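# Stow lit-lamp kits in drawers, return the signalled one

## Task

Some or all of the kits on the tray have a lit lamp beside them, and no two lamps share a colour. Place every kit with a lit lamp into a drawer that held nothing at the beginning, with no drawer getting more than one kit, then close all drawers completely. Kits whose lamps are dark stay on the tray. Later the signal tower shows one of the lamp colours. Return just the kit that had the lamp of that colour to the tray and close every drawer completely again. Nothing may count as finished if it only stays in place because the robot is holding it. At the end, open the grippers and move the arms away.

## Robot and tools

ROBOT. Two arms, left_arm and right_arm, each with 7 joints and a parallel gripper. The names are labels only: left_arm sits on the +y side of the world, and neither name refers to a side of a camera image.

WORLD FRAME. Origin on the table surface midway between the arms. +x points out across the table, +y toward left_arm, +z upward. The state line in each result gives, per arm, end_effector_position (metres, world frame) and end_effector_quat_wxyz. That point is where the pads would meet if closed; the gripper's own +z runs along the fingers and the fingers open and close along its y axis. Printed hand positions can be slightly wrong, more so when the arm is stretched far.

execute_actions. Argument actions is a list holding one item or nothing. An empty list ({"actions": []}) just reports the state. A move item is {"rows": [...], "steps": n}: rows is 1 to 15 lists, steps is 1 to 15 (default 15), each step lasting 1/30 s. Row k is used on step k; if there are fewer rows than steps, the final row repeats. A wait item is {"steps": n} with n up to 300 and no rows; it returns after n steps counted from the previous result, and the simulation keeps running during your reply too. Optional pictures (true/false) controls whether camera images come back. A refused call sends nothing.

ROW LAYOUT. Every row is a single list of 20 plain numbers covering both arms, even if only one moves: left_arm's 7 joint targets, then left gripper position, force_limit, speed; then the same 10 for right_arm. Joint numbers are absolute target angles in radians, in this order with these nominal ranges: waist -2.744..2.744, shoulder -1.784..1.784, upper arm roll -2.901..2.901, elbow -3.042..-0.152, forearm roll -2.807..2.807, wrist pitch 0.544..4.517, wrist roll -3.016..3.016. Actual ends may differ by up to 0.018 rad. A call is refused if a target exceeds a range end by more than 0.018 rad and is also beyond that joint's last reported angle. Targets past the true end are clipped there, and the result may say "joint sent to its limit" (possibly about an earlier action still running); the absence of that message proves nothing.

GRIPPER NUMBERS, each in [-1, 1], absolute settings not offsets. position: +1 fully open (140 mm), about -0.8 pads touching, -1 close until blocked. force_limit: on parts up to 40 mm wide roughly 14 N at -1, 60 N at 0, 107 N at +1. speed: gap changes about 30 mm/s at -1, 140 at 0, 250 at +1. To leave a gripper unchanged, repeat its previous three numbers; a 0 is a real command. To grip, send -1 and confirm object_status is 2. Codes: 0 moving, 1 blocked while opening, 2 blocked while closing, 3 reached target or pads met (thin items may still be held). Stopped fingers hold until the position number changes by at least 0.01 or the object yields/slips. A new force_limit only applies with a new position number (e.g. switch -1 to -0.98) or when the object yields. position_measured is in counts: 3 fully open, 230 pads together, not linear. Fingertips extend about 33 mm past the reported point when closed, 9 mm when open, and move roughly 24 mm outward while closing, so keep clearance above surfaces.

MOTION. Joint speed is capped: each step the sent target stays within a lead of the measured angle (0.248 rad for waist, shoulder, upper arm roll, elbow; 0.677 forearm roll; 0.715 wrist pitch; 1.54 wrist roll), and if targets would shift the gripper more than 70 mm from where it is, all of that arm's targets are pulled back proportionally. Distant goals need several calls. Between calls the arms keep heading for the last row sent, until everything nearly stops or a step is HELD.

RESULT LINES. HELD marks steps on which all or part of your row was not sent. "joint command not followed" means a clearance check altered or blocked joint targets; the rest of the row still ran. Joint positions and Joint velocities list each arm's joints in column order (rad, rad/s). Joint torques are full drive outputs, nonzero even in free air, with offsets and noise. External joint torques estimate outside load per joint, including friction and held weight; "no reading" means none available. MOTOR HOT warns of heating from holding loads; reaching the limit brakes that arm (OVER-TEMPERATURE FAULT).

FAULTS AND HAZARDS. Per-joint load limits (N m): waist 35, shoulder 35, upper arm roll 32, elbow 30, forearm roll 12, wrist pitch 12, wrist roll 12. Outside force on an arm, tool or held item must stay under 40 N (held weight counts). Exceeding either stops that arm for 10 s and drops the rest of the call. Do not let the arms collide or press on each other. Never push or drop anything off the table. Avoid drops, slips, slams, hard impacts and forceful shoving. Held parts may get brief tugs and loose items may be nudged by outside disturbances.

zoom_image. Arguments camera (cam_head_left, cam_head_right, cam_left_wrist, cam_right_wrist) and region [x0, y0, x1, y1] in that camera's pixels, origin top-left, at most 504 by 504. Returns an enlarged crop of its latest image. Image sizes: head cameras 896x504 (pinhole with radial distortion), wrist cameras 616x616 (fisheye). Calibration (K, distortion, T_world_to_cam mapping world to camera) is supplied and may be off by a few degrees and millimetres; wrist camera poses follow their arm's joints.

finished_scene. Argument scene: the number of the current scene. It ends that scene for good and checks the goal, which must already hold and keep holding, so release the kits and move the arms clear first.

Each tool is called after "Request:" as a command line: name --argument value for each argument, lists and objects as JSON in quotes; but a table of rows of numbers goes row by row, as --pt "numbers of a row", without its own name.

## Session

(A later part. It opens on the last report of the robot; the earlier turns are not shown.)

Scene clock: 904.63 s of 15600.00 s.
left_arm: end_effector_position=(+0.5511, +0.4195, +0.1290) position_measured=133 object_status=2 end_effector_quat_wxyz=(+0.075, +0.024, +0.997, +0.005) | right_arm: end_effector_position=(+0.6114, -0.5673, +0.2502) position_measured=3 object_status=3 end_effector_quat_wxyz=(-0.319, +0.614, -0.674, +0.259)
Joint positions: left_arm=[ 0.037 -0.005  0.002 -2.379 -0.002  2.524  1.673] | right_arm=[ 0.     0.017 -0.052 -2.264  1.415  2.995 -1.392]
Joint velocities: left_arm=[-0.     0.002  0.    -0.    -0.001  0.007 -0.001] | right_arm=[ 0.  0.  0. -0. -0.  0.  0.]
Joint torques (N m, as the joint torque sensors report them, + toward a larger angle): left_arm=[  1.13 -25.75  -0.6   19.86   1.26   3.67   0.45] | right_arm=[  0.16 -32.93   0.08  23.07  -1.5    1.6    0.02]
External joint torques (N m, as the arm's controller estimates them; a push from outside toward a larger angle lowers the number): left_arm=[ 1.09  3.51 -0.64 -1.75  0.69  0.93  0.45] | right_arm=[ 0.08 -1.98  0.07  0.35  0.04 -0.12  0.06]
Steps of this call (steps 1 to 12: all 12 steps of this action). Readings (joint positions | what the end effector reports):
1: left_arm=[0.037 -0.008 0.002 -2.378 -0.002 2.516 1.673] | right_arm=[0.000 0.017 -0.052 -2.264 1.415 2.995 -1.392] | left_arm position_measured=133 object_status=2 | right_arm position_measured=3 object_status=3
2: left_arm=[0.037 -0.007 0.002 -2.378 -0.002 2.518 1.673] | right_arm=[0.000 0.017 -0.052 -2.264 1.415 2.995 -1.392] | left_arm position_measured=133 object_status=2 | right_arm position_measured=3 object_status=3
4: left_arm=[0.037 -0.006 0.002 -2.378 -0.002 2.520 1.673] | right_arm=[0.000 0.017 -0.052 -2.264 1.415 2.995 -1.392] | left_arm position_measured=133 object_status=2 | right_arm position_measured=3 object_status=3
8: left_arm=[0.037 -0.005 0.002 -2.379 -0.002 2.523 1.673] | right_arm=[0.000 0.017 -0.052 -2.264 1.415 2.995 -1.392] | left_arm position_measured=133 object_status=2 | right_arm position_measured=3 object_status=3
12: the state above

Request:
execute_actions --actions '[{"rows":[[0.04,-0.008,0,-2.378,0,2.522,1.68,0.15,0,-0.5, 0.0,0.017,-0.05,-2.264,1.415,2.995,-1.392,1,0,0]],"steps":10}]' --pictures false

Request:
execute_actions --actions '[{"rows":[[0.04,-0.06,0,-2.35,0,2.42,1.68,0.15,0,-0.5, 0.0,0.017,-0.05,-2.264,1.415,2.995,-1.392,1,0,0],[0.04,-0.06,0,-2.35,0,2.42,1.68,0.15,0,-0.5, 0.0,0.017,-0.05,-2.264,1.415,2.995,-1.392,1,0,0],[0.04,-0.06,0,-2.35,0,2.42,1.68,0.15,0,-0.5, 0.0,0.017,-0.05,-2.264,1.415,2.995,-1.392,1,0,0],[0.04,-0.06,0,-2.35,0,2.42,1.68,0.15,0,-0.5, 0.0,0.017,-0.05,-2.264,1.415,2.995,-1.392,1,0,0],[0.04,-0.06,0,-2.35,0,2.42,1.68,0.15,0,-0.5, 0.0,0.017,-0.05,-2.264,1.415,2.995,-1.392,1,0,0],[0.04,-0.14,0,-2.3,0,2.29,1.68,0.15,0,-0.5, 0.0,0.017,-0.05,-2.264,1.415,2.995,-1.392,1,0,0]],"steps":12}]' --pictures false

Request:
execute_actions --actions '[{"rows":[[0.15,-0.3425,0,-2.463,0,2.121,1.75,-0.1,0,0, 0.0,0.017,-0.05,-2.264,1.415,2.995,-1.392,1,0,0]],"steps":15}]' --pictures false

Request:
execute_actions --actions '[{"rows":[[0.21,-0.35,0,-2.75,0,2.58,1.82,-0.1,0,0, 0.0,0.017,-0.05,-2.264,1.415,2.995,-1.392,1,0,0]],"steps":15}]' --pictures false

Request:
execute_actions --actions '[{"rows":[[0.21,-0.3,0,-2.945,0,3.03,1.82,-0.1,0,0, 0.0,0.017,-0.05,-2.264,1.415,2.995,-1.392,1,0,0]],"steps":15}]' --pictures false

Request:
execute_actions --actions '[{"rows":[[0.21,-0.2738,0,-2.9496,0,3.225,1.82,-0.1,0,0, 0.0,0.017,-0.05,-2.264,1.415,2.995,-1.392,1,0,0]],"steps":15}]' --pictures false

Request:
execute_actions --actions '[{"steps":10}]' --pictures false

Request:
execute_actions --actions '[{"rows":[[0.205,-0.245,0,-2.92,0,3.224,1.82,-0.1,0,0, 0.0,0.017,-0.05,-2.264,1.415,2.995,-1.392,1,0,0],[0.205,-0.245,0,-2.92,0,3.224,1.82,-0.1,0,0, 0.0,0.017,-0.05,-2.264,1.415,2.995,-1.392,1,0,0],[0.2,-0.2166,0,-2.8905,0,3.223,1.815,-0.1,0,0, 0.0,0.017,-0.05,-2.264,1.415,2.995,-1.392,1,0,0],[0.2,-0.2166,0,-2.8905,0,3.223,1.815,-0.1,0,0, 0.0,0.017,-0.05,-2.264,1.415,2.995,-1.392,1,0,0],[0.194,-0.188,0,-2.861,0,3.222,1.81,-0.1,0,0, 0.0,0.017,-0.05,-2.264,1.415,2.995,-1.392,1,0,0],[0.194,-0.188,0,-2.861,0,3.222,1.81,-0.1,0,0, 0.0,0.017,-0.05,-2.264,1.415,2.995,-1.392,1,0,0],[0.189,-0.1617,0,-2.831,0,3.219,1.805,-0.1,0,0, 0.0,0.017,-0.05,-2.264,1.415,2.995,-1.392,1,0,0],[0.189,-0.1617,0,-2.831,0,3.219,1.805,-0.1,0,0, 0.0,0.017,-0.05,-2.264,1.415,2.995,-1.392,1,0,0],[0.184,-0.1355,0,-2.801,0,3.215,1.8,-0.1,0,0, 0.0,0.017,-0.05,-2.264,1.415,2.995,-1.392,1,0,0],[0.184,-0.1355,0,-2.801,0,3.215,1.8,-0.1,0,0, 0.0,0.017,-0.05,-2.264,1.415,2.995,-1.392,1,0,0],[0.179,-0.1092,0,-2.771,0,3.211,1.795,-0.1,0,0, 0.0,0.017,-0.05,-2.264,1.415,2.995,-1.392,1,0,0],[0.179,-0.1092,0,-2.771,0,3.211,1.795,-0.1,0,0, 0.0,0.017,-0.05,-2.264,1.415,2.995,-1.392,1,0,0],[0.175,-0.0843,0,-2.74,0,3.205,1.79,-0.1,0,0, 0.0,0.017,-0.05,-2.264,1.415,2.995,-1.392,1,0,0],[0.175,-0.0843,0,-2.74,0,3.205,1.79,-0.1,0,0, 0.0,0.017,-0.05,-2.264,1.415,2.995,-1.392,1,0,0],[0.17,-0.0595,0,-2.71,0,3.199,1.785,-0.1,0,0, 0.0,0.017,-0.05,-2.264,1.415,2.995,-1.392,1,0,0]],"steps":15}]' --pictures false

Request:
execute_actions --actions '[{"rows":[[0.17,-0.0595,0,-2.71,0,3.199,1.785,-0.1,0,0, 0.0,0.017,-0.05,-2.264,1.415,2.995,-1.392,1,0,0],[0.166,-0.0346,0,-2.679,0,3.193,1.78,-0.1,0,0, 0.0,0.017,-0.05,-2.264,1.415,2.995,-1.392,1,0,0],[0.166,-0.0346,0,-2.679,0,3.193,1.78,-0.1,0,0, 0.0,0.017,-0.05,-2.264,1.415,2.995,-1.392,1,0,0],[0.162,-0.011,0,-2.648,0,3.185,1.776,-0.1,0,0, 0.0,0.017,-0.05,-2.264,1.415,2.995,-1.392,1,0,0],[0.162,-0.011,0,-2.648,0,3.185,1.776,-0.1,0,0, 0.0,0.017,-0.05,-2.264,1.415,2.995,-1.392,1,0,0],[0.158,0.0127,0,-2.616,0,3.177,1.772,-0.1,0,0, 0.0,0.017,-0.05,-2.264,1.415,2.995,-1.392,1,0,0],[0.158,0.0127,0,-2.616,0,3.177,1.772,-0.1,0,0, 0.0,0.017,-0.05,-2.264,1.415,2.995,-1.392,1,0,0],[0.158,0.0127,0,-2.616,0,3.177,1.772,-0.1,0,0, 0.0,0.017,-0.05,-2.264,1.415,2.995,-1.392,1,0,0],[0.156,0.024,0,-2.601,0,3.173,1.77,-0.1,0,0, 0.0,0.017,-0.05,-2.264,1.415,2.995,-1.392,1,0,0],[0.156,0.024,0,-2.601,0,3.173,1.77,-0.1,0,0, 0.0,0.017,-0.05,-2.264,1.415,2.995,-1.392,1,0,0],[0.156,0.024,0,-2.601,0,3.173,1.77,-0.1,0,0, 0.0,0.017,-0.05,-2.264,1.415,2.995,-1.392,1,0,0],[0.154,0.0364,0,-2.585,0,3.169,1.77,-0.1,0,0, 0.0,0.017,-0.05,-2.264,1.415,2.995,-1.392,1,0,0]],"steps":15}]' --pictures false

Request:
execute_actions --actions '[{"rows":[[0.154,0.048,0,-2.569,0,3.166,1.77,-0.1,0,0, 0.0,0.017,-0.05,-2.264,1.415,2.995,-1.392,1,0,0]],"steps":12}]' --pictures false

Request:
execute_actions --actions '[{"rows":[[0.154,0.057,0,-2.557,0,3.166,1.77,-0.1,0,0, 0.0,0.017,-0.05,-2.264,1.415,2.995,-1.392,1,0,0]],"steps":12}]' --pictures false

Scene clock: 955.40 s of 15600.00 s.
left_arm: end_effector_position=(+0.5515, +0.4195, +0.1295) position_measured=110 object_status=0 end_effector_quat_wxyz=(+0.076, +0.024, +0.997, +0.005) | right_arm: end_effector_position=(+0.6114, -0.5673, +0.2502) position_measured=3 object_status=3 end_effector_quat_wxyz=(-0.319, +0.614, -0.674, +0.259)
Joint positions: left_arm=[ 0.037 -0.006  0.002 -2.379 -0.002  2.525  1.673] | right_arm=[ 0.     0.017 -0.052 -2.264  1.415  2.995 -1.392]
Joint velocities: left_arm=[ 0.    -0.001  0.001 -0.     0.    -0.     0.001] | right_arm=[ 0.     0.     0.    -0.     0.     0.001 -0.002]
Joint torques (N m, as the joint torque sensors report them, + toward a larger angle): left_arm=[  0.92 -29.95  -0.55  20.94   1.22   2.32   0.43] | right_arm=[  0.03 -32.48  -0.15  23.34  -1.58   1.64   0.05]
External joint torques (N m, as the arm's controller estimates them; a push from outside toward a larger angle lowers the number): left_arm=[ 0.85 -0.7  -0.61 -0.75  0.65 -0.43  0.43] | right_arm=[ 0.1  -1.54 -0.02  0.62 -0.04 -0.1   0.09]
Steps of this call (steps 1 to 15: the robot went on to your last target; steps 16 to 90: nothing new was sent; then 47.43 s passed at rest; steps 91 to 100: all 10 steps of this action). Readings (joint positions | what the end effector reports):
91: left_arm=[0.037 -0.006 0.002 -2.379 -0.002 2.525 1.673] | right_arm=[0.000 0.017 -0.052 -2.264 1.415 2.995 -1.392] | left_arm position_measured=133 object_status=0 | right_arm position_measured=3 object_status=3
92: left_arm=[0.037 -0.006 0.002 -2.379 -0.002 2.525 1.673] | right_arm=[0.000 0.017 -0.052 -2.264 1.415 2.995 -1.392] | left_arm position_measured=133 object_status=0 | right_arm position_measured=3 object_status=3
94: left_arm=[0.037 -0.006 0.002 -2.379 -0.002 2.525 1.673] | right_arm=[0.000 0.017 -0.052 -2.264 1.415 2.995 -1.392] | left_arm position_measured=119 object_status=0 | right_arm position_measured=3 object_status=3
98: left_arm=[0.037 -0.006 0.002 -2.379 -0.002 2.525 1.673] | right_arm=[0.000 0.017 -0.052 -2.264 1.415 2.995 -1.392] | left_arm position_measured=110 object_status=0 | right_arm position_measured=3 object_status=3
100: the state above

Scene clock: 955.80 s of 15600.00 s.
left_arm: end_effector_position=(+0.5563, +0.4197, +0.2169) position_measured=110 object_status=3 end_effector_quat_wxyz=(+0.091, +0.024, +0.996, +0.006) | right_arm: end_effector_position=(+0.6114, -0.5673, +0.2502) position_measured=3 object_status=3 end_effector_quat_wxyz=(-0.319, +0.614, -0.674, +0.259)
Joint positions: left_arm=[ 0.037 -0.142  0.002 -2.298 -0.002  2.339  1.673] | right_arm=[ 0.     0.017 -0.052 -2.264  1.415  2.995 -1.392]
Joint velocities: left_arm=[-0.001 -0.053  0.001  0.031  0.002 -0.248 -0.001] | right_arm=[ 0.     0.001  0.     0.002  0.     0.    -0.   ]
Joint torques (N m, as the joint torque sensors report them, + toward a larger angle): left_arm=[  0.93 -22.44  -0.78  20.42   1.37   1.64   0.37] | right_arm=[ -0.07 -32.42  -0.22  22.85  -1.5    1.71   0.  ]
External joint torques (N m, as the arm's controller estimates them; a push from outside toward a larger angle lowers the number): left_arm=[ 0.99 -1.33 -0.58  0.31  0.73 -0.63  0.38] | right_arm=[-0.17 -1.52 -0.26  0.14  0.04  0.    0.05]
Steps of this call (steps 1 to 12: all 12 steps of this action). Readings (joint positions | what the end effector reports):
1: left_arm=[0.037 -0.013 0.002 -2.376 -0.002 2.507 1.673] | right_arm=[0.000 0.017 -0.052 -2.264 1.415 2.995 -1.392] | left_arm position_measured=110 object_status=0 | right_arm position_measured=3 object_status=3
2: left_arm=[0.037 -0.025 0.002 -2.371 -0.002 2.491 1.673] | right_arm=[0.000 0.017 -0.052 -2.264 1.415 2.995 -1.392] | left_arm position_measured=110 object_status=0 | right_arm position_measured=3 object_status=3
4: left_arm=[0.037 -0.046 0.002 -2.358 -0.002 2.470 1.673] | right_arm=[0.000 0.017 -0.052 -2.264 1.415 2.995 -1.392] | left_arm position_measured=110 object_status=3 | right_arm position_measured=3 object_status=3
8: left_arm=[0.037 -0.106 0.002 -2.322 -0.002 2.386 1.673] | right_arm=[0.000 0.017 -0.052 -2.264 1.415 2.995 -1.392] | left_arm position_measured=110 object_status=3 | right_arm position_measured=3 object_status=3
12: the state above

Scene clock: 956.30 s of 15600.00 s.
left_arm: end_effector_position=(+0.4407, +0.4612, +0.2110) position_measured=141 object_status=3 end_effector_quat_wxyz=(+0.009, -0.004, +1.000, +0.000) | right_arm: end_effector_position=(+0.6114, -0.5673, +0.2502) position_measured=3 object_status=3 end_effector_quat_wxyz=(-0.319, +0.614, -0.674, +0.259)
Joint positions: left_arm=[ 0.147 -0.34   0.002 -2.461 -0.002  2.139  1.727] | right_arm=[ 0.     0.017 -0.052 -2.264  1.415  2.995 -1.392]
Joint velocities: left_arm=[ 0.    -0.003  0.    -0.008 -0.    -0.086  0.055] | right_arm=[ 0.001  0.     0.001 -0.001 -0.    -0.001 -0.001]
Joint torques (N m, as the joint torque sensors report them, + toward a larger angle): left_arm=[  0.78 -20.71  -1.22  21.72   1.34   1.89   0.49] | right_arm=[ -0.01 -32.86   0.17  22.81  -1.59   1.66   0.04]
External joint torques (N m, as the arm's controller estimates them; a push from outside toward a larger angle lowers the number): left_arm=[ 0.77 -1.   -0.9  -2.2   0.63 -0.65  0.5 ] | right_arm=[-0.07 -1.94  0.17  0.1  -0.04 -0.06  0.09]
Steps of this call (steps 1 to 15: all 15 steps of this action). Readings (joint positions | what the end effector reports):
1: left_arm=[0.048 -0.164 -0.004 -2.320 -0.002 2.322 1.677] | right_arm=[0.000 0.017 -0.052 -2.264 1.415 2.995 -1.392] | left_arm position_measured=110 object_status=0 | right_arm position_measured=3 object_status=3
2: left_arm=[0.064 -0.197 -0.005 -2.350 -0.002 2.301 1.681] | right_arm=[0.000 0.017 -0.052 -2.264 1.415 2.995 -1.392] | left_arm position_measured=116 object_status=0 | right_arm position_measured=3 object_status=3
4: left_arm=[0.100 -0.261 -0.004 -2.399 -0.002 2.255 1.690] | right_arm=[0.000 0.017 -0.052 -2.264 1.415 2.995 -1.392] | left_arm position_measured=131 object_status=0 | right_arm position_measured=3 object_status=3
8: left_arm=[0.143 -0.331 0.002 -2.449 -0.002 2.183 1.709] | right_arm=[0.000 0.017 -0.052 -2.264 1.415 2.995 -1.392] | left_arm position_measured=141 object_status=0 | right_arm position_measured=3 object_status=3
15: the state above

Scene clock: 956.80 s of 15600.00 s.
left_arm: end_effector_position=(+0.4249, +0.4840, +0.1293) position_measured=141 object_status=3 end_effector_quat_wxyz=(+0.074, +0.001, +0.997, +0.016) | right_arm: end_effector_position=(+0.6114, -0.5673, +0.2502) position_measured=3 object_status=3 end_effector_quat_wxyz=(-0.319, +0.614, -0.674, +0.259)
Joint positions: left_arm=[ 0.207 -0.348  0.001 -2.748 -0.001  2.552  1.796] | right_arm=[ 0.     0.017 -0.052 -2.264  1.415  2.995 -1.392]
Joint velocities: left_arm=[ 0.001 -0.002 -0.    -0.001  0.001  0.145  0.056] | right_arm=[-0.     0.    -0.001 -0.001 -0.001 -0.001  0.   ]
Joint torques (N m, as the joint torque sensors report them, + toward a larger angle): left_arm=[  0.89 -18.06  -0.08  19.92   1.12   3.52   0.48] | right_arm=[ -0.17 -32.78  -0.23  23.29  -1.56   1.65   0.05]
External joint torques (N m, as the arm's controller estimates them; a push from outside toward a larger angle lowers the number): left_arm=[ 0.86 -1.33  0.22 -1.2   0.56  0.84  0.48] | right_arm=[-0.2  -1.92 -0.2   0.65 -0.02 -0.07  0.09]
Steps of this call (steps 1 to 15: all 15 steps of this action). Readings (joint positions | what the end effector reports):
1: left_arm=[0.159 -0.353 -0.003 -2.511 -0.001 2.218 1.736] | right_arm=[0.000 0.017 -0.052 -2.264 1.415 2.995 -1.392] | left_arm position_measured=141 object_status=3 | right_arm position_measured=3 object_status=3
2: left_arm=[0.174 -0.360 -0.003 -2.580 -0.001 2.284 1.743] | right_arm=[0.000 0.017 -0.052 -2.264 1.415 2.995 -1.392] | left_arm position_measured=141 object_status=3 | right_arm position_measured=3 object_status=3
4: left_arm=[0.195 -0.350 -0.000 -2.684 -0.001 2.375 1.757] | right_arm=[0.000 0.017 -0.052 -2.264 1.415 2.995 -1.392] | left_arm position_measured=141 object_status=3 | right_arm position_measured=3 object_status=3
8: left_arm=[0.206 -0.343 0.001 -2.746 -0.001 2.480 1.777] | right_arm=[0.000 0.017 -0.052 -2.264 1.415 2.995 -1.392] | left_arm position_measured=141 object_status=3 | right_arm position_measured=3 object_status=3
15: the state above

Scene clock: 957.30 s of 15600.00 s.
left_arm: end_effector_position=(+0.4345, +0.4864, +0.0934) position_measured=141 object_status=3 end_effector_quat_wxyz=(+0.173, +0.008, +0.984, +0.040) | right_arm: end_effector_position=(+0.6114, -0.5673, +0.2502) position_measured=3 object_status=3 end_effector_quat_wxyz=(-0.319, +0.614, -0.674, +0.259)
Joint positions: left_arm=[ 0.207 -0.299  0.001 -2.943 -0.001  3.001  1.81 ] | right_arm=[ 0.     0.017 -0.052 -2.264  1.415  2.995 -1.392]
Joint velocities: left_arm=[ 0.    -0.    -0.    -0.001  0.     0.152  0.01 ] | right_arm=[ 0.002 -0.001  0.002 -0.001 -0.001  0.    -0.003]
Joint torques (N m, as the joint torque sensors report them, + toward a larger angle): left_arm=[  1.49 -15.76   0.26  16.9    0.8    3.93   0.42] | right_arm=[ -0.27 -32.91   0.04  22.81  -1.55   1.65   0.  ]
External joint torques (N m, as the arm's controller estimates them; a push from outside toward a larger angle lowers the number): left_arm=[ 1.48 -0.2   0.53 -1.29  0.41  0.89  0.43] | right_arm=[-0.45 -1.95 -0.08  0.13 -0.01 -0.06  0.05]
Steps of this call (steps 1 to 15: all 15 steps of this action). Readings (joint positions | what the end effector reports):
1: left_arm=[0.207 -0.347 0.001 -2.785 -0.001 2.637 1.798] | right_arm=[0.000 0.017 -0.052 -2.264 1.415 2.995 -1.392] | left_arm position_measured=141 object_status=3 | right_arm position_measured=3 object_status=3
2: left_arm=[0.207 -0.336 0.001 -2.834 -0.001 2.709 1.800] | right_arm=[0.000 0.017 -0.052 -2.264 1.415 2.995 -1.392] | left_arm position_measured=141 object_status=3 | right_arm position_measured=3 object_status=3
4: left_arm=[0.207 -0.310 0.001 -2.905 -0.001 2.809 1.802] | right_arm=[0.000 0.017 -0.052 -2.264 1.415 2.995 -1.392] | left_arm position_measured=141 object_status=3 | right_arm position_measured=3 object_status=3
8: left_arm=[0.207 -0.299 0.001 -2.942 -0.001 2.924 1.806] | right_arm=[0.000 0.017 -0.052 -2.264 1.415 2.995 -1.392] | left_arm position_measured=141 object_status=3 | right_arm position_measured=3 object_status=3
15: the state above

Scene clock: 957.80 s of 15600.00 s.
left_arm: end_effector_position=(+0.4776, +0.4963, +0.1261) position_measured=141 object_status=3 end_effector_quat_wxyz=(+0.259, +0.009, +0.964, +0.061) | right_arm: end_effector_position=(+0.6114, -0.5673, +0.2502) position_measured=3 object_status=3 end_effector_quat_wxyz=(-0.319, +0.614, -0.674, +0.259)
Joint positions: left_arm=[ 0.207 -0.276  0.001 -2.948 -0.001  3.21   1.813] | right_arm=[ 0.     0.017 -0.052 -2.264  1.415  2.995 -1.392]
Joint velocities: left_arm=[ 0.     0.002 -0.     0.     0.001  0.067  0.004] | right_arm=[ 0.    -0.     0.     0.001 -0.     0.    -0.001]
Joint torques (N m, as the joint torque sensors report them, + toward a larger angle): left_arm=[  1.01 -14.47  -0.29  15.74   0.88   4.06   0.43] | right_arm=[  0.39 -32.59   0.18  23.36  -1.53   1.64   0.07]
External joint torques (N m, as the arm's controller estimates them; a push from outside toward a larger angle lowers the number): left_arm=[ 1.04  1.69  0.   -2.33  0.49  0.77  0.44] | right_arm=[ 0.37 -1.6   0.22  0.64  0.01 -0.09  0.11]
Steps of this call (steps 1 to 15: all 15 steps of this action). Readings (joint positions | what the end effector reports):
1: left_arm=[0.207 -0.293 0.001 -2.945 -0.001 3.037 1.810] | right_arm=[0.000 0.017 -0.052 -2.264 1.415 2.995 -1.392] | left_arm position_measured=141 object_status=3 | right_arm position_measured=3 object_status=3
2: left_arm=[0.207 -0.287 0.001 -2.946 -0.001 3.070 1.811] | right_arm=[0.000 0.017 -0.052 -2.264 1.415 2.995 -1.392] | left_arm position_measured=141 object_status=3 | right_arm position_measured=3 object_status=3
4: left_arm=[0.207 -0.280 0.001 -2.947 -0.001 3.120 1.811] | right_arm=[0.000 0.017 -0.052 -2.264 1.415 2.995 -1.392] | left_arm position_measured=141 object_status=3 | right_arm position_measured=3 object_status=3
8: left_arm=[0.207 -0.277 0.001 -2.948 -0.001 3.175 1.812] | right_arm=[0.000 0.017 -0.052 -2.264 1.415 2.995 -1.392] | left_arm position_measured=141 object_status=3 | right_arm position_measured=3 object_status=3
15: the state above

Scene clock: 958.13 s of 15600.00 s.
left_arm: end_effector_position=(+0.4796, +0.4967, +0.1282) position_measured=141 object_status=3 end_effector_quat_wxyz=(+0.263, +0.009, +0.963, +0.062) | right_arm: end_effector_position=(+0.6114, -0.5673, +0.2502) position_measured=3 object_status=3 end_effector_quat_wxyz=(-0.319, +0.614, -0.674, +0.259)
Joint positions: left_arm=[ 0.207 -0.276  0.001 -2.948 -0.001  3.219  1.813] | right_arm=[ 0.     0.017 -0.052 -2.264  1.415  2.995 -1.392]
Joint velocities: left_arm=[-0.001  0.001  0.001  0.     0.001  0.01   0.001] | right_arm=[-0.    -0.001  0.001 -0.001 -0.001  0.    -0.001]
Joint torques (N m, as the joint torque sensors report them, + toward a larger angle): left_arm=[  1.39 -14.37  -0.66  17.02   0.83   3.98   0.37] | right_arm=[  0.17 -32.83   0.18  22.98  -1.55   1.65   0.  ]
External joint torques (N m, as the arm's controller estimates them; a push from outside toward a larger angle lowers the number): left_arm=[ 1.36  1.88 -0.42 -1.11  0.46  0.66  0.38] | right_arm=[ 0.16 -1.93  0.23  0.36 -0.02 -0.08  0.04]
Steps of this call (steps 1 to 10: the robot went on to your last target). Readings (joint positions | what the end effector reports):
1: left_arm=[0.207 -0.276 0.001 -2.948 -0.001 3.212 1.813] | right_arm=[0.000 0.017 -0.052 -2.264 1.415 2.995 -1.392] | left_arm position_measured=141 object_status=3 | right_arm position_measured=3 object_status=3
2: left_arm=[0.207 -0.276 0.001 -2.948 -0.001 3.213 1.813] | right_arm=[0.000 0.017 -0.052 -2.264 1.415 2.995 -1.392] | left_arm position_measured=141 object_status=3 | right_arm position_measured=3 object_status=3
4: left_arm=[0.207 -0.276 0.001 -2.948 -0.001 3.216 1.813] | right_arm=[0.000 0.017 -0.052 -2.264 1.415 2.995 -1.392] | left_arm position_measured=141 object_status=3 | right_arm position_measured=3 object_status=3
8: left_arm=[0.207 -0.276 0.001 -2.948 -0.001 3.219 1.813] | right_arm=[0.000 0.017 -0.052 -2.264 1.415 2.995 -1.392] | left_arm position_measured=141 object_status=3 | right_arm position_measured=3 object_status=3
10: the state above

Scene clock: 958.63 s of 15600.00 s.
left_arm: end_effector_position=(+0.5433, +0.4956, +0.1257) position_measured=141 object_status=3 end_effector_quat_wxyz=(+0.263, +0.020, +0.963, +0.057) | right_arm: end_effector_position=(+0.6114, -0.5673, +0.2502) position_measured=3 object_status=3 end_effector_quat_wxyz=(-0.319, +0.614, -0.674, +0.259)
Joint positions: left_arm=[ 0.179 -0.092  0.001 -2.755 -0.001  3.207  1.807] | right_arm=[ 0.     0.017 -0.052 -2.264  1.415  2.995 -1.392]
Joint velocities: left_arm=[-0.07   0.428  0.001  0.49   0.002 -0.053 -0.048] | right_arm=[ 0.    -0.001 -0.001  0.001  0.     0.     0.   ]
Joint torques (N m, as the joint torque sensors report them, + toward a larger angle): left_arm=[ -1.79 -24.72  -0.19  20.06   0.94   3.52  -0.27] | right_arm=[  0.19 -32.55  -0.17  23.17  -1.53   1.64   0.01]
External joint torques (N m, as the arm's controller estimates them; a push from outside toward a larger angle lowers the number): left_arm=[-1.88 -0.39  0.3   3.58  0.42  1.06 -0.4 ] | right_arm=[ 0.31 -1.58  0.01  0.45  0.01 -0.11  0.05]
Steps of this call (steps 1 to 15: all 15 steps of this action). Readings (joint positions | what the end effector reports):
1: left_arm=[0.207 -0.270 0.001 -2.942 -0.001 3.219 1.813] | right_arm=[0.000 0.017 -0.052 -2.264 1.415 2.995 -1.392] | left_arm position_measured=141 object_status=3 | right_arm position_measured=3 object_status=3
2: left_arm=[0.207 -0.261 0.001 -2.935 -0.001 3.220 1.813] | right_arm=[0.000 0.017 -0.052 -2.264 1.415 2.995 -1.392] | left_arm position_measured=141 object_status=3 | right_arm position_measured=3 object_status=3
4: left_arm=[0.205 -0.238 0.001 -2.913 -0.001 3.219 1.813] | right_arm=[0.000 0.017 -0.052 -2.264 1.415 2.995 -1.392] | left_arm position_measured=141 object_status=3 | right_arm position_measured=3 object_status=3
8: left_arm=[0.196 -0.185 0.001 -2.859 -0.001 3.218 1.813] | right_arm=[0.000 0.017 -0.052 -2.264 1.415 2.995 -1.392] | left_arm position_measured=141 object_status=3 | right_arm position_measured=3 object_status=3
15: the state above

Scene clock: 959.13 s of 15600.00 s.
left_arm: end_effector_position=(+0.5945, +0.4929, +0.1252) position_measured=141 object_status=3 end_effector_quat_wxyz=(+0.264, +0.020, +0.963, +0.052) | right_arm: end_effector_position=(+0.6114, -0.5673, +0.2502) position_measured=3 object_status=3 end_effector_quat_wxyz=(-0.319, +0.614, -0.674, +0.259)
Joint positions: left_arm=[ 0.158  0.033  0.001 -2.595 -0.001  3.172  1.786] | right_arm=[ 0.     0.017 -0.052 -2.264  1.415  2.995 -1.392]
Joint velocities: left_arm=[-0.007  0.044  0.001  0.067 -0.    -0.029 -0.025] | right_arm=[ 0.001 -0.    -0.    -0.001 -0.    -0.    -0.   ]
Joint torques (N m, as the joint torque sensors report them, + toward a larger angle): left_arm=[ -2.18 -27.74  -0.63  20.29   0.84   3.76  -0.38] | right_arm=[ -0.05 -32.51   0.18  23.09  -1.55   1.62   0.01]
External joint torques (N m, as the arm's controller estimates them; a push from outside toward a larger angle lowers the number): left_arm=[-2.29  0.55 -0.68  1.82  0.45  0.41 -0.37] | right_arm=[-0.12 -1.57  0.18  0.42 -0.01 -0.1   0.05]
Steps of this call (steps 1 to 15: all 15 steps of this action). Readings (joint positions | what the end effector reports):
1: left_arm=[0.177 -0.080 0.001 -2.740 -0.001 3.206 1.806] | right_arm=[0.000 0.017 -0.052 -2.264 1.415 2.995 -1.392] | left_arm position_measured=141 object_status=3 | right_arm position_measured=3 object_status=3
2: left_arm=[0.175 -0.067 0.001 -2.724 -0.001 3.202 1.805] | right_arm=[0.000 0.017 -0.052 -2.264 1.415 2.995 -1.392] | left_arm position_measured=141 object_status=3 | right_arm position_measured=3 object_status=3
4: left_arm=[0.171 -0.042 0.001 -2.694 -0.001 3.196 1.801] | right_arm=[0.000 0.017 -0.052 -2.264 1.415 2.995 -1.392] | left_arm position_measured=141 object_status=3 | right_arm position_measured=3 object_status=3
8: left_arm=[0.163 0.001 0.001 -2.638 -0.001 3.185 1.795] | right_arm=[0.000 0.017 -0.052 -2.264 1.415 2.995 -1.392] | left_arm position_measured=141 object_status=3 | right_arm position_measured=3 object_status=3
15: the state above

Scene clock: 959.53 s of 15600.00 s.
left_arm: end_effector_position=(+0.6005, +0.4926, +0.1251) position_measured=141 object_status=3 end_effector_quat_wxyz=(+0.263, +0.019, +0.963, +0.051) | right_arm: end_effector_position=(+0.6114, -0.5673, +0.2502) position_measured=3 object_status=3 end_effector_quat_wxyz=(-0.319, +0.614, -0.674, +0.259)
Joint positions: left_arm=[ 0.156  0.047  0.001 -2.575 -0.001  3.164  1.782] | right_arm=[ 0.     0.017 -0.052 -2.264  1.415  2.995 -1.392]
Joint velocities: left_arm=[-0.     0.    -0.001  0.002  0.001 -0.004 -0.006] | right_arm=[-0.001 -0.001  0.     0.001 -0.002  0.     0.001]
Joint torques (N m, as the joint torque sensors report them, + toward a larger angle): left_arm=[ -1.99 -27.74  -0.26  22.1    0.89   3.79  -0.43] | right_arm=[ -0.11 -32.74   0.14  23.24  -1.56   1.66   0.07]
External joint torques (N m, as the arm's controller estimates them; a push from outside toward a larger angle lowers the number): left_arm=[-2.02  0.6  -0.33  3.18  0.48  0.47 -0.42] | right_arm=[-0.13 -1.83  0.18  0.56 -0.03 -0.07  0.11]
Steps of this call (steps 1 to 12: all 12 steps of this action). Readings (joint positions | what the end effector reports):
1: left_arm=[0.158 0.036 0.001 -2.590 -0.001 3.170 1.786] | right_arm=[0.000 0.017 -0.052 -2.264 1.415 2.995 -1.392] | left_arm position_measured=141 object_status=3 | right_arm position_measured=3 object_status=3
2: left_arm=[0.157 0.040 0.001 -2.584 -0.001 3.168 1.785] | right_arm=[0.000 0.017 -0.052 -2.264 1.415 2.995 -1.392] | left_arm position_measured=141 object_status=3 | right_arm position_measured=3 object_status=3
4: left_arm=[0.156 0.045 0.001 -2.579 -0.001 3.167 1.784] | right_arm=[0.000 0.017 -0.052 -2.264 1.415 2.995 -1.392] | left_arm position_measured=141 object_status=3 | right_arm position_measured=3 object_status=3
8: left_arm=[0.156 0.047 0.001 -2.575 -0.001 3.165 1.783] | right_arm=[0.000 0.017 -0.052 -2.264 1.415 2.995 -1.392] | left_arm position_measured=141 object_status=3 | right_arm position_measured=3 object_status=3
12: the state above

Scene clock: 959.93 s of 15600.00 s.
left_arm: end_effector_position=(+0.6026, +0.4925, +0.1249) position_measured=141 object_status=3 end_effector_quat_wxyz=(+0.262, +0.019, +0.964, +0.050) | right_arm: end_effector_position=(+0.6114, -0.5673, +0.2502) position_measured=3 object_status=3 end_effector_quat_wxyz=(-0.319, +0.614, -0.674, +0.259)
Joint positions: left_arm=[ 0.155  0.052  0.001 -2.566 -0.001  3.159  1.782] | right_arm=[ 0.     0.017 -0.052 -2.264  1.415  2.995 -1.392]
Joint velocities: left_arm=[-0.     0.001 -0.001  0.001 -0.002 -0.003  0.001] | right_arm=[ 0.001 -0.002  0.     0.001  0.     0.    -0.001]
Joint torques (N m, as the joint torque sensors report them, + toward a larger angle): left_arm=[ -1.37 -24.98   0.56  24.16   0.86   4.61  -0.6 ] | right_arm=[ -0.08 -32.8   -0.3   23.02  -1.58   1.65  -0.01]
External joint torques (N m, as the arm's controller estimates them; a push from outside toward a larger angle lowers the number): left_arm=[-1.35  3.5   0.53  5.24  0.44  1.3  -0.59] | right_arm=[-0.16 -1.74 -0.32  0.26 -0.04 -0.08  0.04]
Steps of this call (steps 1 to 12: all 12 steps of this action). Readings (joint positions | what the end effector reports):
1: left_arm=[0.156 0.049 0.001 -2.572 -0.001 3.163 1.782] | right_arm=[0.000 0.017 -0.052 -2.264 1.415 2.995 -1.392] | left_arm position_measured=141 object_status=3 | right_arm position_measured=3 object_status=3
2: left_arm=[0.156 0.051 0.001 -2.570 -0.001 3.163 1.782] | right_arm=[0.000 0.017 -0.052 -2.264 1.415 2.995 -1.392] | left_arm position_measured=141 object_status=3 | right_arm position_measured=3 object_status=3
4: left_arm=[0.155 0.052 0.001 -2.568 -0.001 3.161 1.782] | right_arm=[0.000 0.017 -0.052 -2.264 1.415 2.995 -1.392] | left_arm position_measured=141 object_status=3 | right_arm position_measured=3 object_status=3
8: left_arm=[0.155 0.052 0.001 -2.567 -0.001 3.159 1.782] | right_arm=[0.000 0.017 -0.052 -2.264 1.415 2.995 -1.392] | left_arm position_measured=141 object_status=3 | right_arm position_measured=3 object_status=3
12: the state above

Request:
execute_actions --actions '[{"rows":[[0.166,-0.0346,0,-2.679,0,3.19,1.78,-0.1,-0.3,0,0.0,0.017,-0.05,-2.264,1.415,2.995,-1.392,1,0,0]],"steps":15}]'

Scene clock: 995.73 s of 15600.00 s.
left_arm: end_effector_position=(+0.5679, +0.4906, +0.1251) position_measured=141 object_status=3 end_effector_quat_wxyz=(+0.261, +0.016, +0.964, +0.051) | right_arm: end_effector_position=(+0.6114, -0.5673, +0.2502) position_measured=3 object_status=3 end_effector_quat_wxyz=(-0.319, +0.614, -0.674, +0.259)
Joint positions: left_arm=[ 0.163 -0.032  0.    -2.677 -0.001  3.184  1.782] | right_arm=[ 0.     0.017 -0.052 -2.264  1.415  2.995 -1.392]
Joint velocities: left_arm=[ 0.001 -0.002  0.    -0.     0.     0.009  0.   ] | right_arm=[-0.     0.     0.001 -0.002 -0.001  0.    -0.001]
Joint torques (N m, as the joint torque sensors report them, + toward a larger angle): left_arm=[  1.55 -25.66   0.05  17.32   0.76   4.05  -0.09] | right_arm=[  0.17 -32.25  -0.13  23.26  -1.57   1.59   0.02]
External joint torques (N m, as the arm's controller estimates them; a push from outside toward a larger angle lowers the number): left_arm=[ 1.56 -0.38  0.09 -1.32  0.36  0.72 -0.09] | right_arm=[-0.03 -1.4  -0.27  0.63 -0.03 -0.11  0.07]
Steps of this call (steps 1 to 15: the robot went on to your last target; steps 16 to 90: nothing new was sent; then 32.30 s passed at rest; steps 91 to 105: all 15 steps of this action). Readings (joint positions | what the end effector reports):
91: left_arm=[0.156 0.033 0.000 -2.592 -0.001 3.164 1.782] | right_arm=[0.000 0.017 -0.052 -2.264 1.415 2.995 -1.392] | left_arm position_measured=141 object_status=3 | right_arm position_measured=3 object_status=3
92: left_arm=[0.158 0.009 0.000 -2.623 -0.001 3.167 1.782] | right_arm=[0.000 0.017 -0.052 -2.264 1.415 2.995 -1.392] | left_arm position_measured=141 object_status=3 | right_arm position_measured=3 object_status=3
94: left_arm=[0.162 -0.016 0.000 -2.656 -0.001 3.173 1.782] | right_arm=[0.000 0.017 -0.052 -2.264 1.415 2.995 -1.392] | left_arm position_measured=141 object_status=3 | right_arm position_measured=3 object_status=3
98: left_arm=[0.163 -0.030 0.000 -2.674 -0.001 3.180 1.782] | right_arm=[0.000 0.017 -0.052 -2.264 1.415 2.995 -1.392] | left_arm position_measured=141 object_status=3 | right_arm position_measured=3 object_status=3
105: the state above
camera_calibration (this result's frames):
cam_left_wrist: T_world_to_cam=[[0.169011, 0.975976, 0.137497, -0.58383], [0.563817, -0.210161, 0.798713, -0.303913], [0.808422, -0.057468, -0.585791, -0.16699], [0, 0, 0, 1]] pos_world=[0.405023, 0.496337, 0.225193]
cam_right_wrist: T_world_to_cam=[[-0.674781, 0.112819, -0.729343, 0.656199], [-0.245932, 0.897389, 0.366347, 0.559088], [0.695836, 0.426573, -0.577796, 0.137368], [0, 0, 0, 1]] pos_world=[0.484703, -0.634349, 0.353145]

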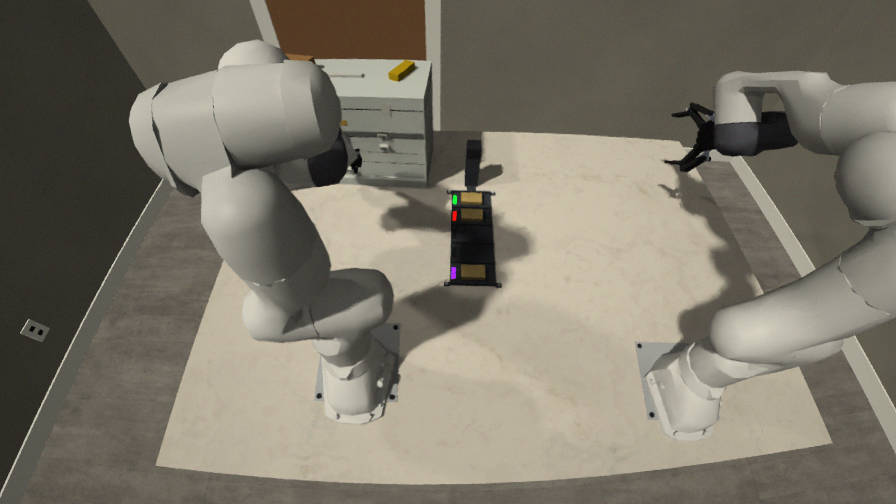

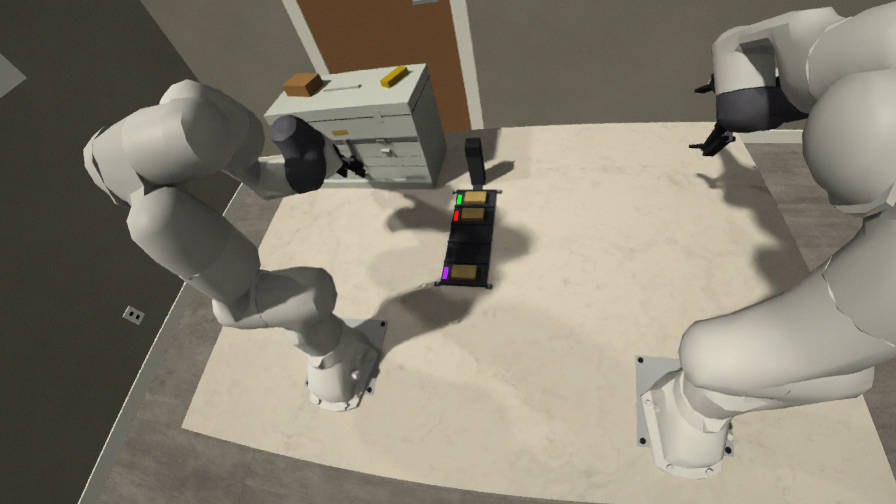

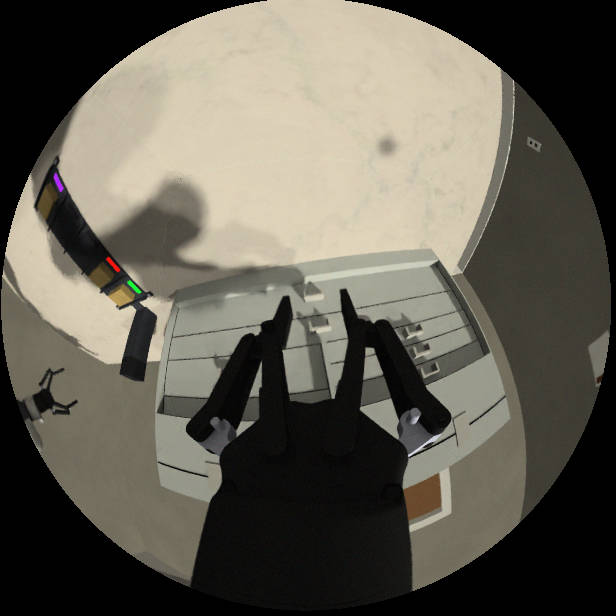

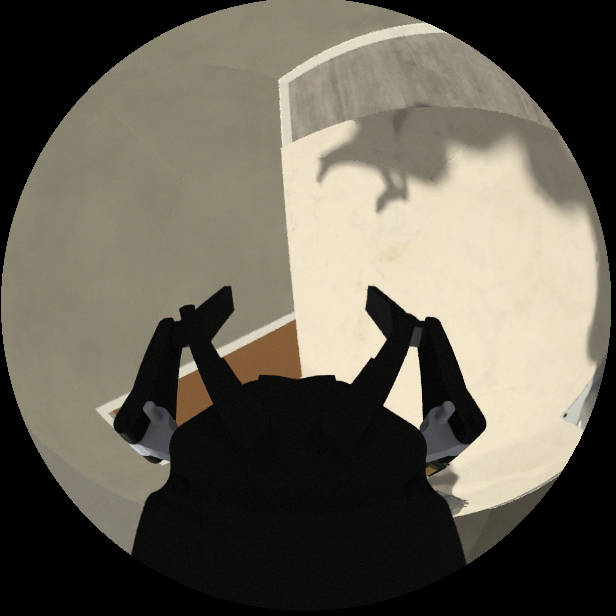

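Request:
execute_actions --actions '[{"rows":[[0.1,-0.1,0,-2.70,0,3.13,1.72,-0.1,-0.3,0,0.0,0.017,-0.05,-2.264,1.415,2.995,-1.392,1,0,0],[0.1,-0.1,0,-2.70,0,3.13,1.72,-0.1,-0.3,0,0.0,0.017,-0.05,-2.264,1.415,2.995,-1.392,1,0,0],[0.1,-0.1,0,-2.70,0,3.13,1.72,-0.1,-0.3,0,0.0,0.017,-0.05,-2.264,1.415,2.995,-1.392,1,0,0],[0.03,-0.16,0,-2.70,0,3.07,1.65,-0.1,-0.3,0,0.0,0.017,-0.05,-2.264,1.415,2.995,-1.392,1,0,0],[0.03,-0.16,0,-2.70,0,3.07,1.65,-0.1,-0.3,0,0.0,0.017,-0.05,-2.264,1.415,2.995,-1.392,1,0,0],[0.03,-0.16,0,-2.70,0,3.07,1.65,-0.1,-0.3,0,0.0,0.017,-0.05,-2.264,1.415,2.995,-1.392,1,0,0],[-0.045,-0.213,0,-2.7025,0,3.035,1.59,-0.1,-0.3,0,0.0,0.017,-0.05,-2.264,1.415,2.995,-1.392,1,0,0]],"steps":15}]' --pictures false

Request:
execute_actions --actions '[{"rows":[[-0.045,-0.19,0,-2.678,0,3.033,1.59,-0.1,-0.3,0,0.0,0.017,-0.05,-2.264,1.415,2.995,-1.392,1,0,0],[-0.045,-0.19,0,-2.678,0,3.033,1.59,-0.1,-0.3,0,0.0,0.017,-0.05,-2.264,1.415,2.995,-1.392,1,0,0],[-0.045,-0.19,0,-2.678,0,3.033,1.59,-0.1,-0.3,0,0.0,0.017,-0.05,-2.264,1.415,2.995,-1.392,1,0,0],[-0.046,-0.165,0,-2.65,0,3.03,1.59,-0.1,-0.3,0,0.0,0.017,-0.05,-2.264,1.415,2.995,-1.392,1,0,0]],"steps":15}]'

Request:
zoom_image --camera "cam_left_wrist" --region '[160, 200, 460, 500]'

Scene clock: 1043.83 s of 15600.00 s.
left_arm: end_effector_position=(+0.5679, +0.3737, +0.1826) position_measured=141 object_status=3 end_effector_quat_wxyz=(+0.279, +0.052, +0.959, +0.007) | right_arm: end_effector_position=(+0.6114, -0.5673, +0.2502) position_measured=3 object_status=3 end_effector_quat_wxyz=(-0.319, +0.614, -0.674, +0.259)
Joint positions: left_arm=[-0.042 -0.211 -0.003 -2.7   -0.001  3.055  1.649] | right_arm=[ 0.     0.017 -0.052 -2.264  1.415  2.995 -1.392]
Joint velocities: left_arm=[-0.012 -0.     0.005 -0.013 -0.001 -0.093 -0.172] | right_arm=[-0.     0.     0.    -0.     0.     0.     0.001]
Joint torques (N m, as the joint torque sensors report them, + toward a larger angle): left_arm=[ -2.96 -22.37   2.89  19.39   0.86   2.86  -0.24] | right_arm=[  0.3  -32.88   0.    23.26  -1.52   1.63   0.02]
External joint torques (N m, as the arm's controller estimates them; a push from outside toward a larger angle lowers the number): left_arm=[-3.25 -1.21  2.78 -1.52  0.41 -0.51 -0.23] | right_arm=[ 0.35 -1.9   0.11  0.54  0.02 -0.11  0.07]
Steps of this call (steps 1 to 15: the robot went on to your last target; steps 16 to 90: nothing new was sent; then 44.60 s passed at rest; steps 91 to 105: all 15 steps of this action). Readings (joint positions | what the end effector reports):
91: left_arm=[0.151 -0.045 0.005 -2.685 -0.001 3.176 1.776] | right_arm=[0.000 0.017 -0.052 -2.264 1.415 2.995 -1.392] | left_arm position_measured=141 object_status=3 | right_arm position_measured=3 object_status=3
92: left_arm=[0.137 -0.062 0.005 -2.691 -0.001 3.168 1.771] | right_arm=[0.000 0.017 -0.052 -2.264 1.415 2.995 -1.392] | left_arm position_measured=141 object_status=3 | right_arm position_measured=3 object_status=3
94: left_arm=[0.101 -0.095 0.006 -2.697 -0.002 3.146 1.756] | right_arm=[0.000 0.017 -0.052 -2.264 1.415 2.995 -1.392] | left_arm position_measured=141 object_status=3 | right_arm position_measured=3 object_status=3
98: left_arm=[0.007 -0.174 0.002 -2.700 -0.001 3.096 1.709] | right_arm=[0.000 0.017 -0.052 -2.264 1.415 2.995 -1.392] | left_arm position_measured=141 object_status=3 | right_arm position_measured=3 object_status=3
105: the state above

Scene clock: 1044.33 s of 15600.00 s.
left_arm: end_effector_position=(+0.5799, +0.3728, +0.1793) position_measured=141 object_status=3 end_effector_quat_wxyz=(+0.272, +0.032, +0.962, +0.001) | right_arm: end_effector_position=(+0.6114, -0.5673, +0.2502) position_measured=3 object_status=3 end_effector_quat_wxyz=(-0.319, +0.614, -0.674, +0.259)
Joint positions: left_arm=[-0.043 -0.167 -0.003 -2.652 -0.001  3.035  1.607] | right_arm=[ 0.     0.017 -0.052 -2.264  1.415  2.995 -1.392]
Joint velocities: left_arm=[-0.001  0.002 -0.001  0.003 -0.    -0.007 -0.034] | right_arm=[-0.     0.     0.    -0.002  0.     0.     0.001]
Joint torques (N m, as the joint torque sensors report them, + toward a larger angle): left_arm=[ -2.34 -21.24   1.7   22.38   0.85   2.78  -0.3 ] | right_arm=[  0.28 -33.02   0.12  23.19  -1.52   1.63   0.02]
External joint torques (N m, as the arm's controller estimates them; a push from outside toward a larger angle lowers the number): left_arm=[-2.27  1.61  1.92  1.48  0.34 -0.55 -0.29] | right_arm=[ 0.37 -2.25  0.27  0.65  0.   -0.1   0.06]
Steps of this call (steps 1 to 15: all 15 steps of this action). Readings (joint positions | what the end effector reports):
1: left_arm=[-0.042 -0.207 -0.003 -2.695 -0.001 3.051 1.644] | right_arm=[0.000 0.017 -0.052 -2.264 1.415 2.995 -1.392] | left_arm position_measured=141 object_status=3 | right_arm position_measured=3 object_status=3
2: left_arm=[-0.042 -0.202 -0.003 -2.690 -0.001 3.049 1.639] | right_arm=[0.000 0.017 -0.052 -2.264 1.415 2.995 -1.392] | left_arm position_measured=141 object_status=3 | right_arm position_measured=3 object_status=3
4: left_arm=[-0.042 -0.190 -0.003 -2.677 -0.001 3.044 1.630] | right_arm=[0.000 0.017 -0.052 -2.264 1.415 2.995 -1.392] | left_arm position_measured=141 object_status=3 | right_arm position_measured=3 object_status=3
8: left_arm=[-0.043 -0.170 -0.003 -2.656 -0.001 3.039 1.618] | right_arm=[0.000 0.017 -0.052 -2.264 1.415 2.995 -1.392] | left_arm position_measured=141 object_status=3 | right_arm position_measured=3 object_status=3
15: the state above
camera_calibration (this result's frames):
cam_left_wrist: T_world_to_cam=[[0.225157, 0.972815, 0.0541866, -0.494724], [0.537939, -0.17049, 0.825563, -0.383344], [0.812358, -0.156732, -0.561702, -0.121393], [0, 0, 0, 1]] pos_world=[0.416221, 0.396892, 0.275095]
cam_right_wrist: T_world_to_cam=[[-0.674781, 0.112819, -0.729344, 0.656199], [-0.245932, 0.897389, 0.366347, 0.559088], [0.695836, 0.426573, -0.577796, 0.137368], [0, 0, 0, 1]] pos_world=[0.484703, -0.634348, 0.353145]

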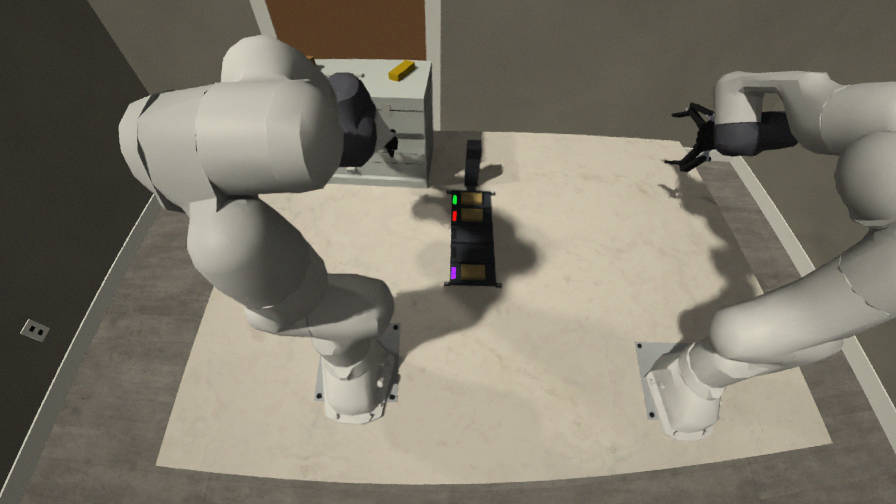

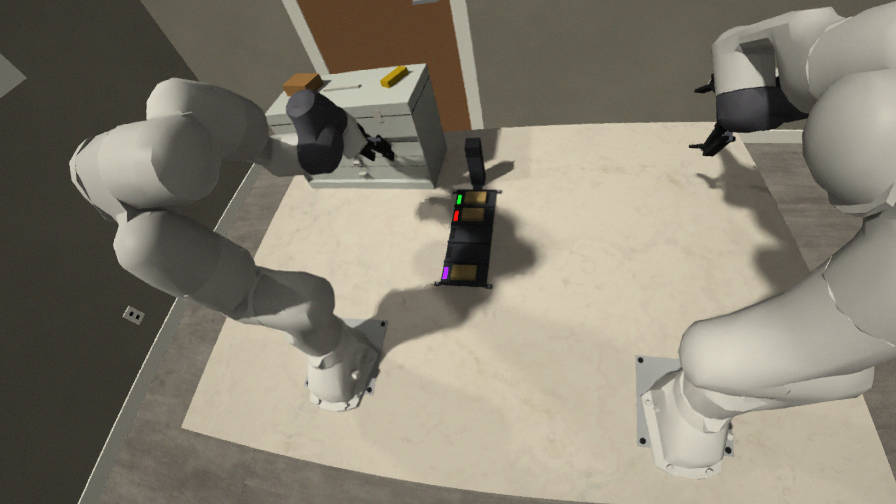

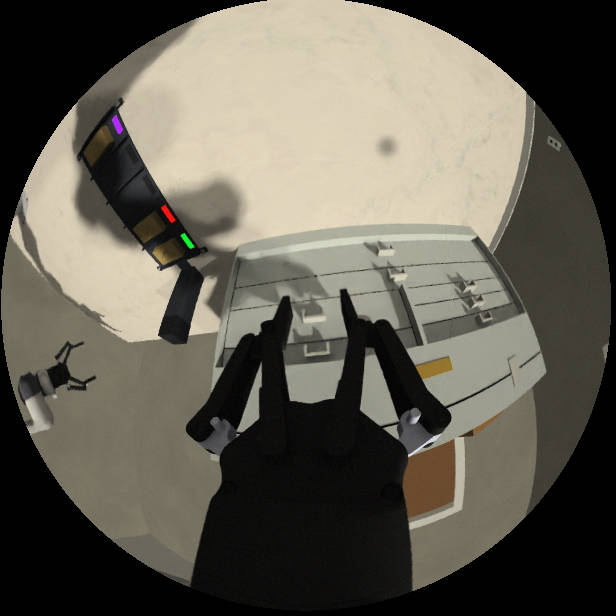

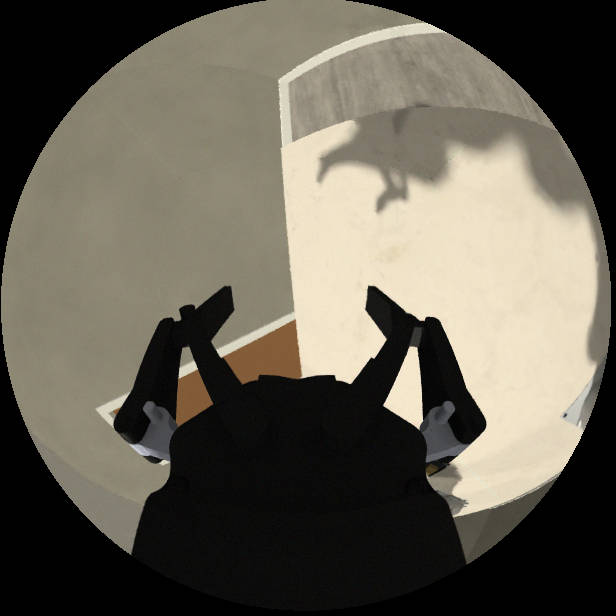

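Region (160, 200, 460, 500) of cam_left_wrist's 616x616 image, scaled by 1.680, with more detail than that image has.

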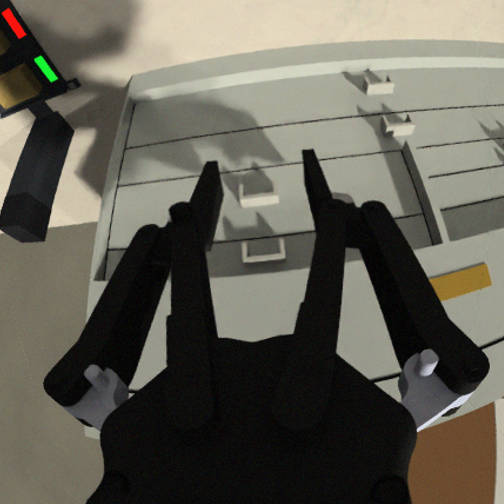

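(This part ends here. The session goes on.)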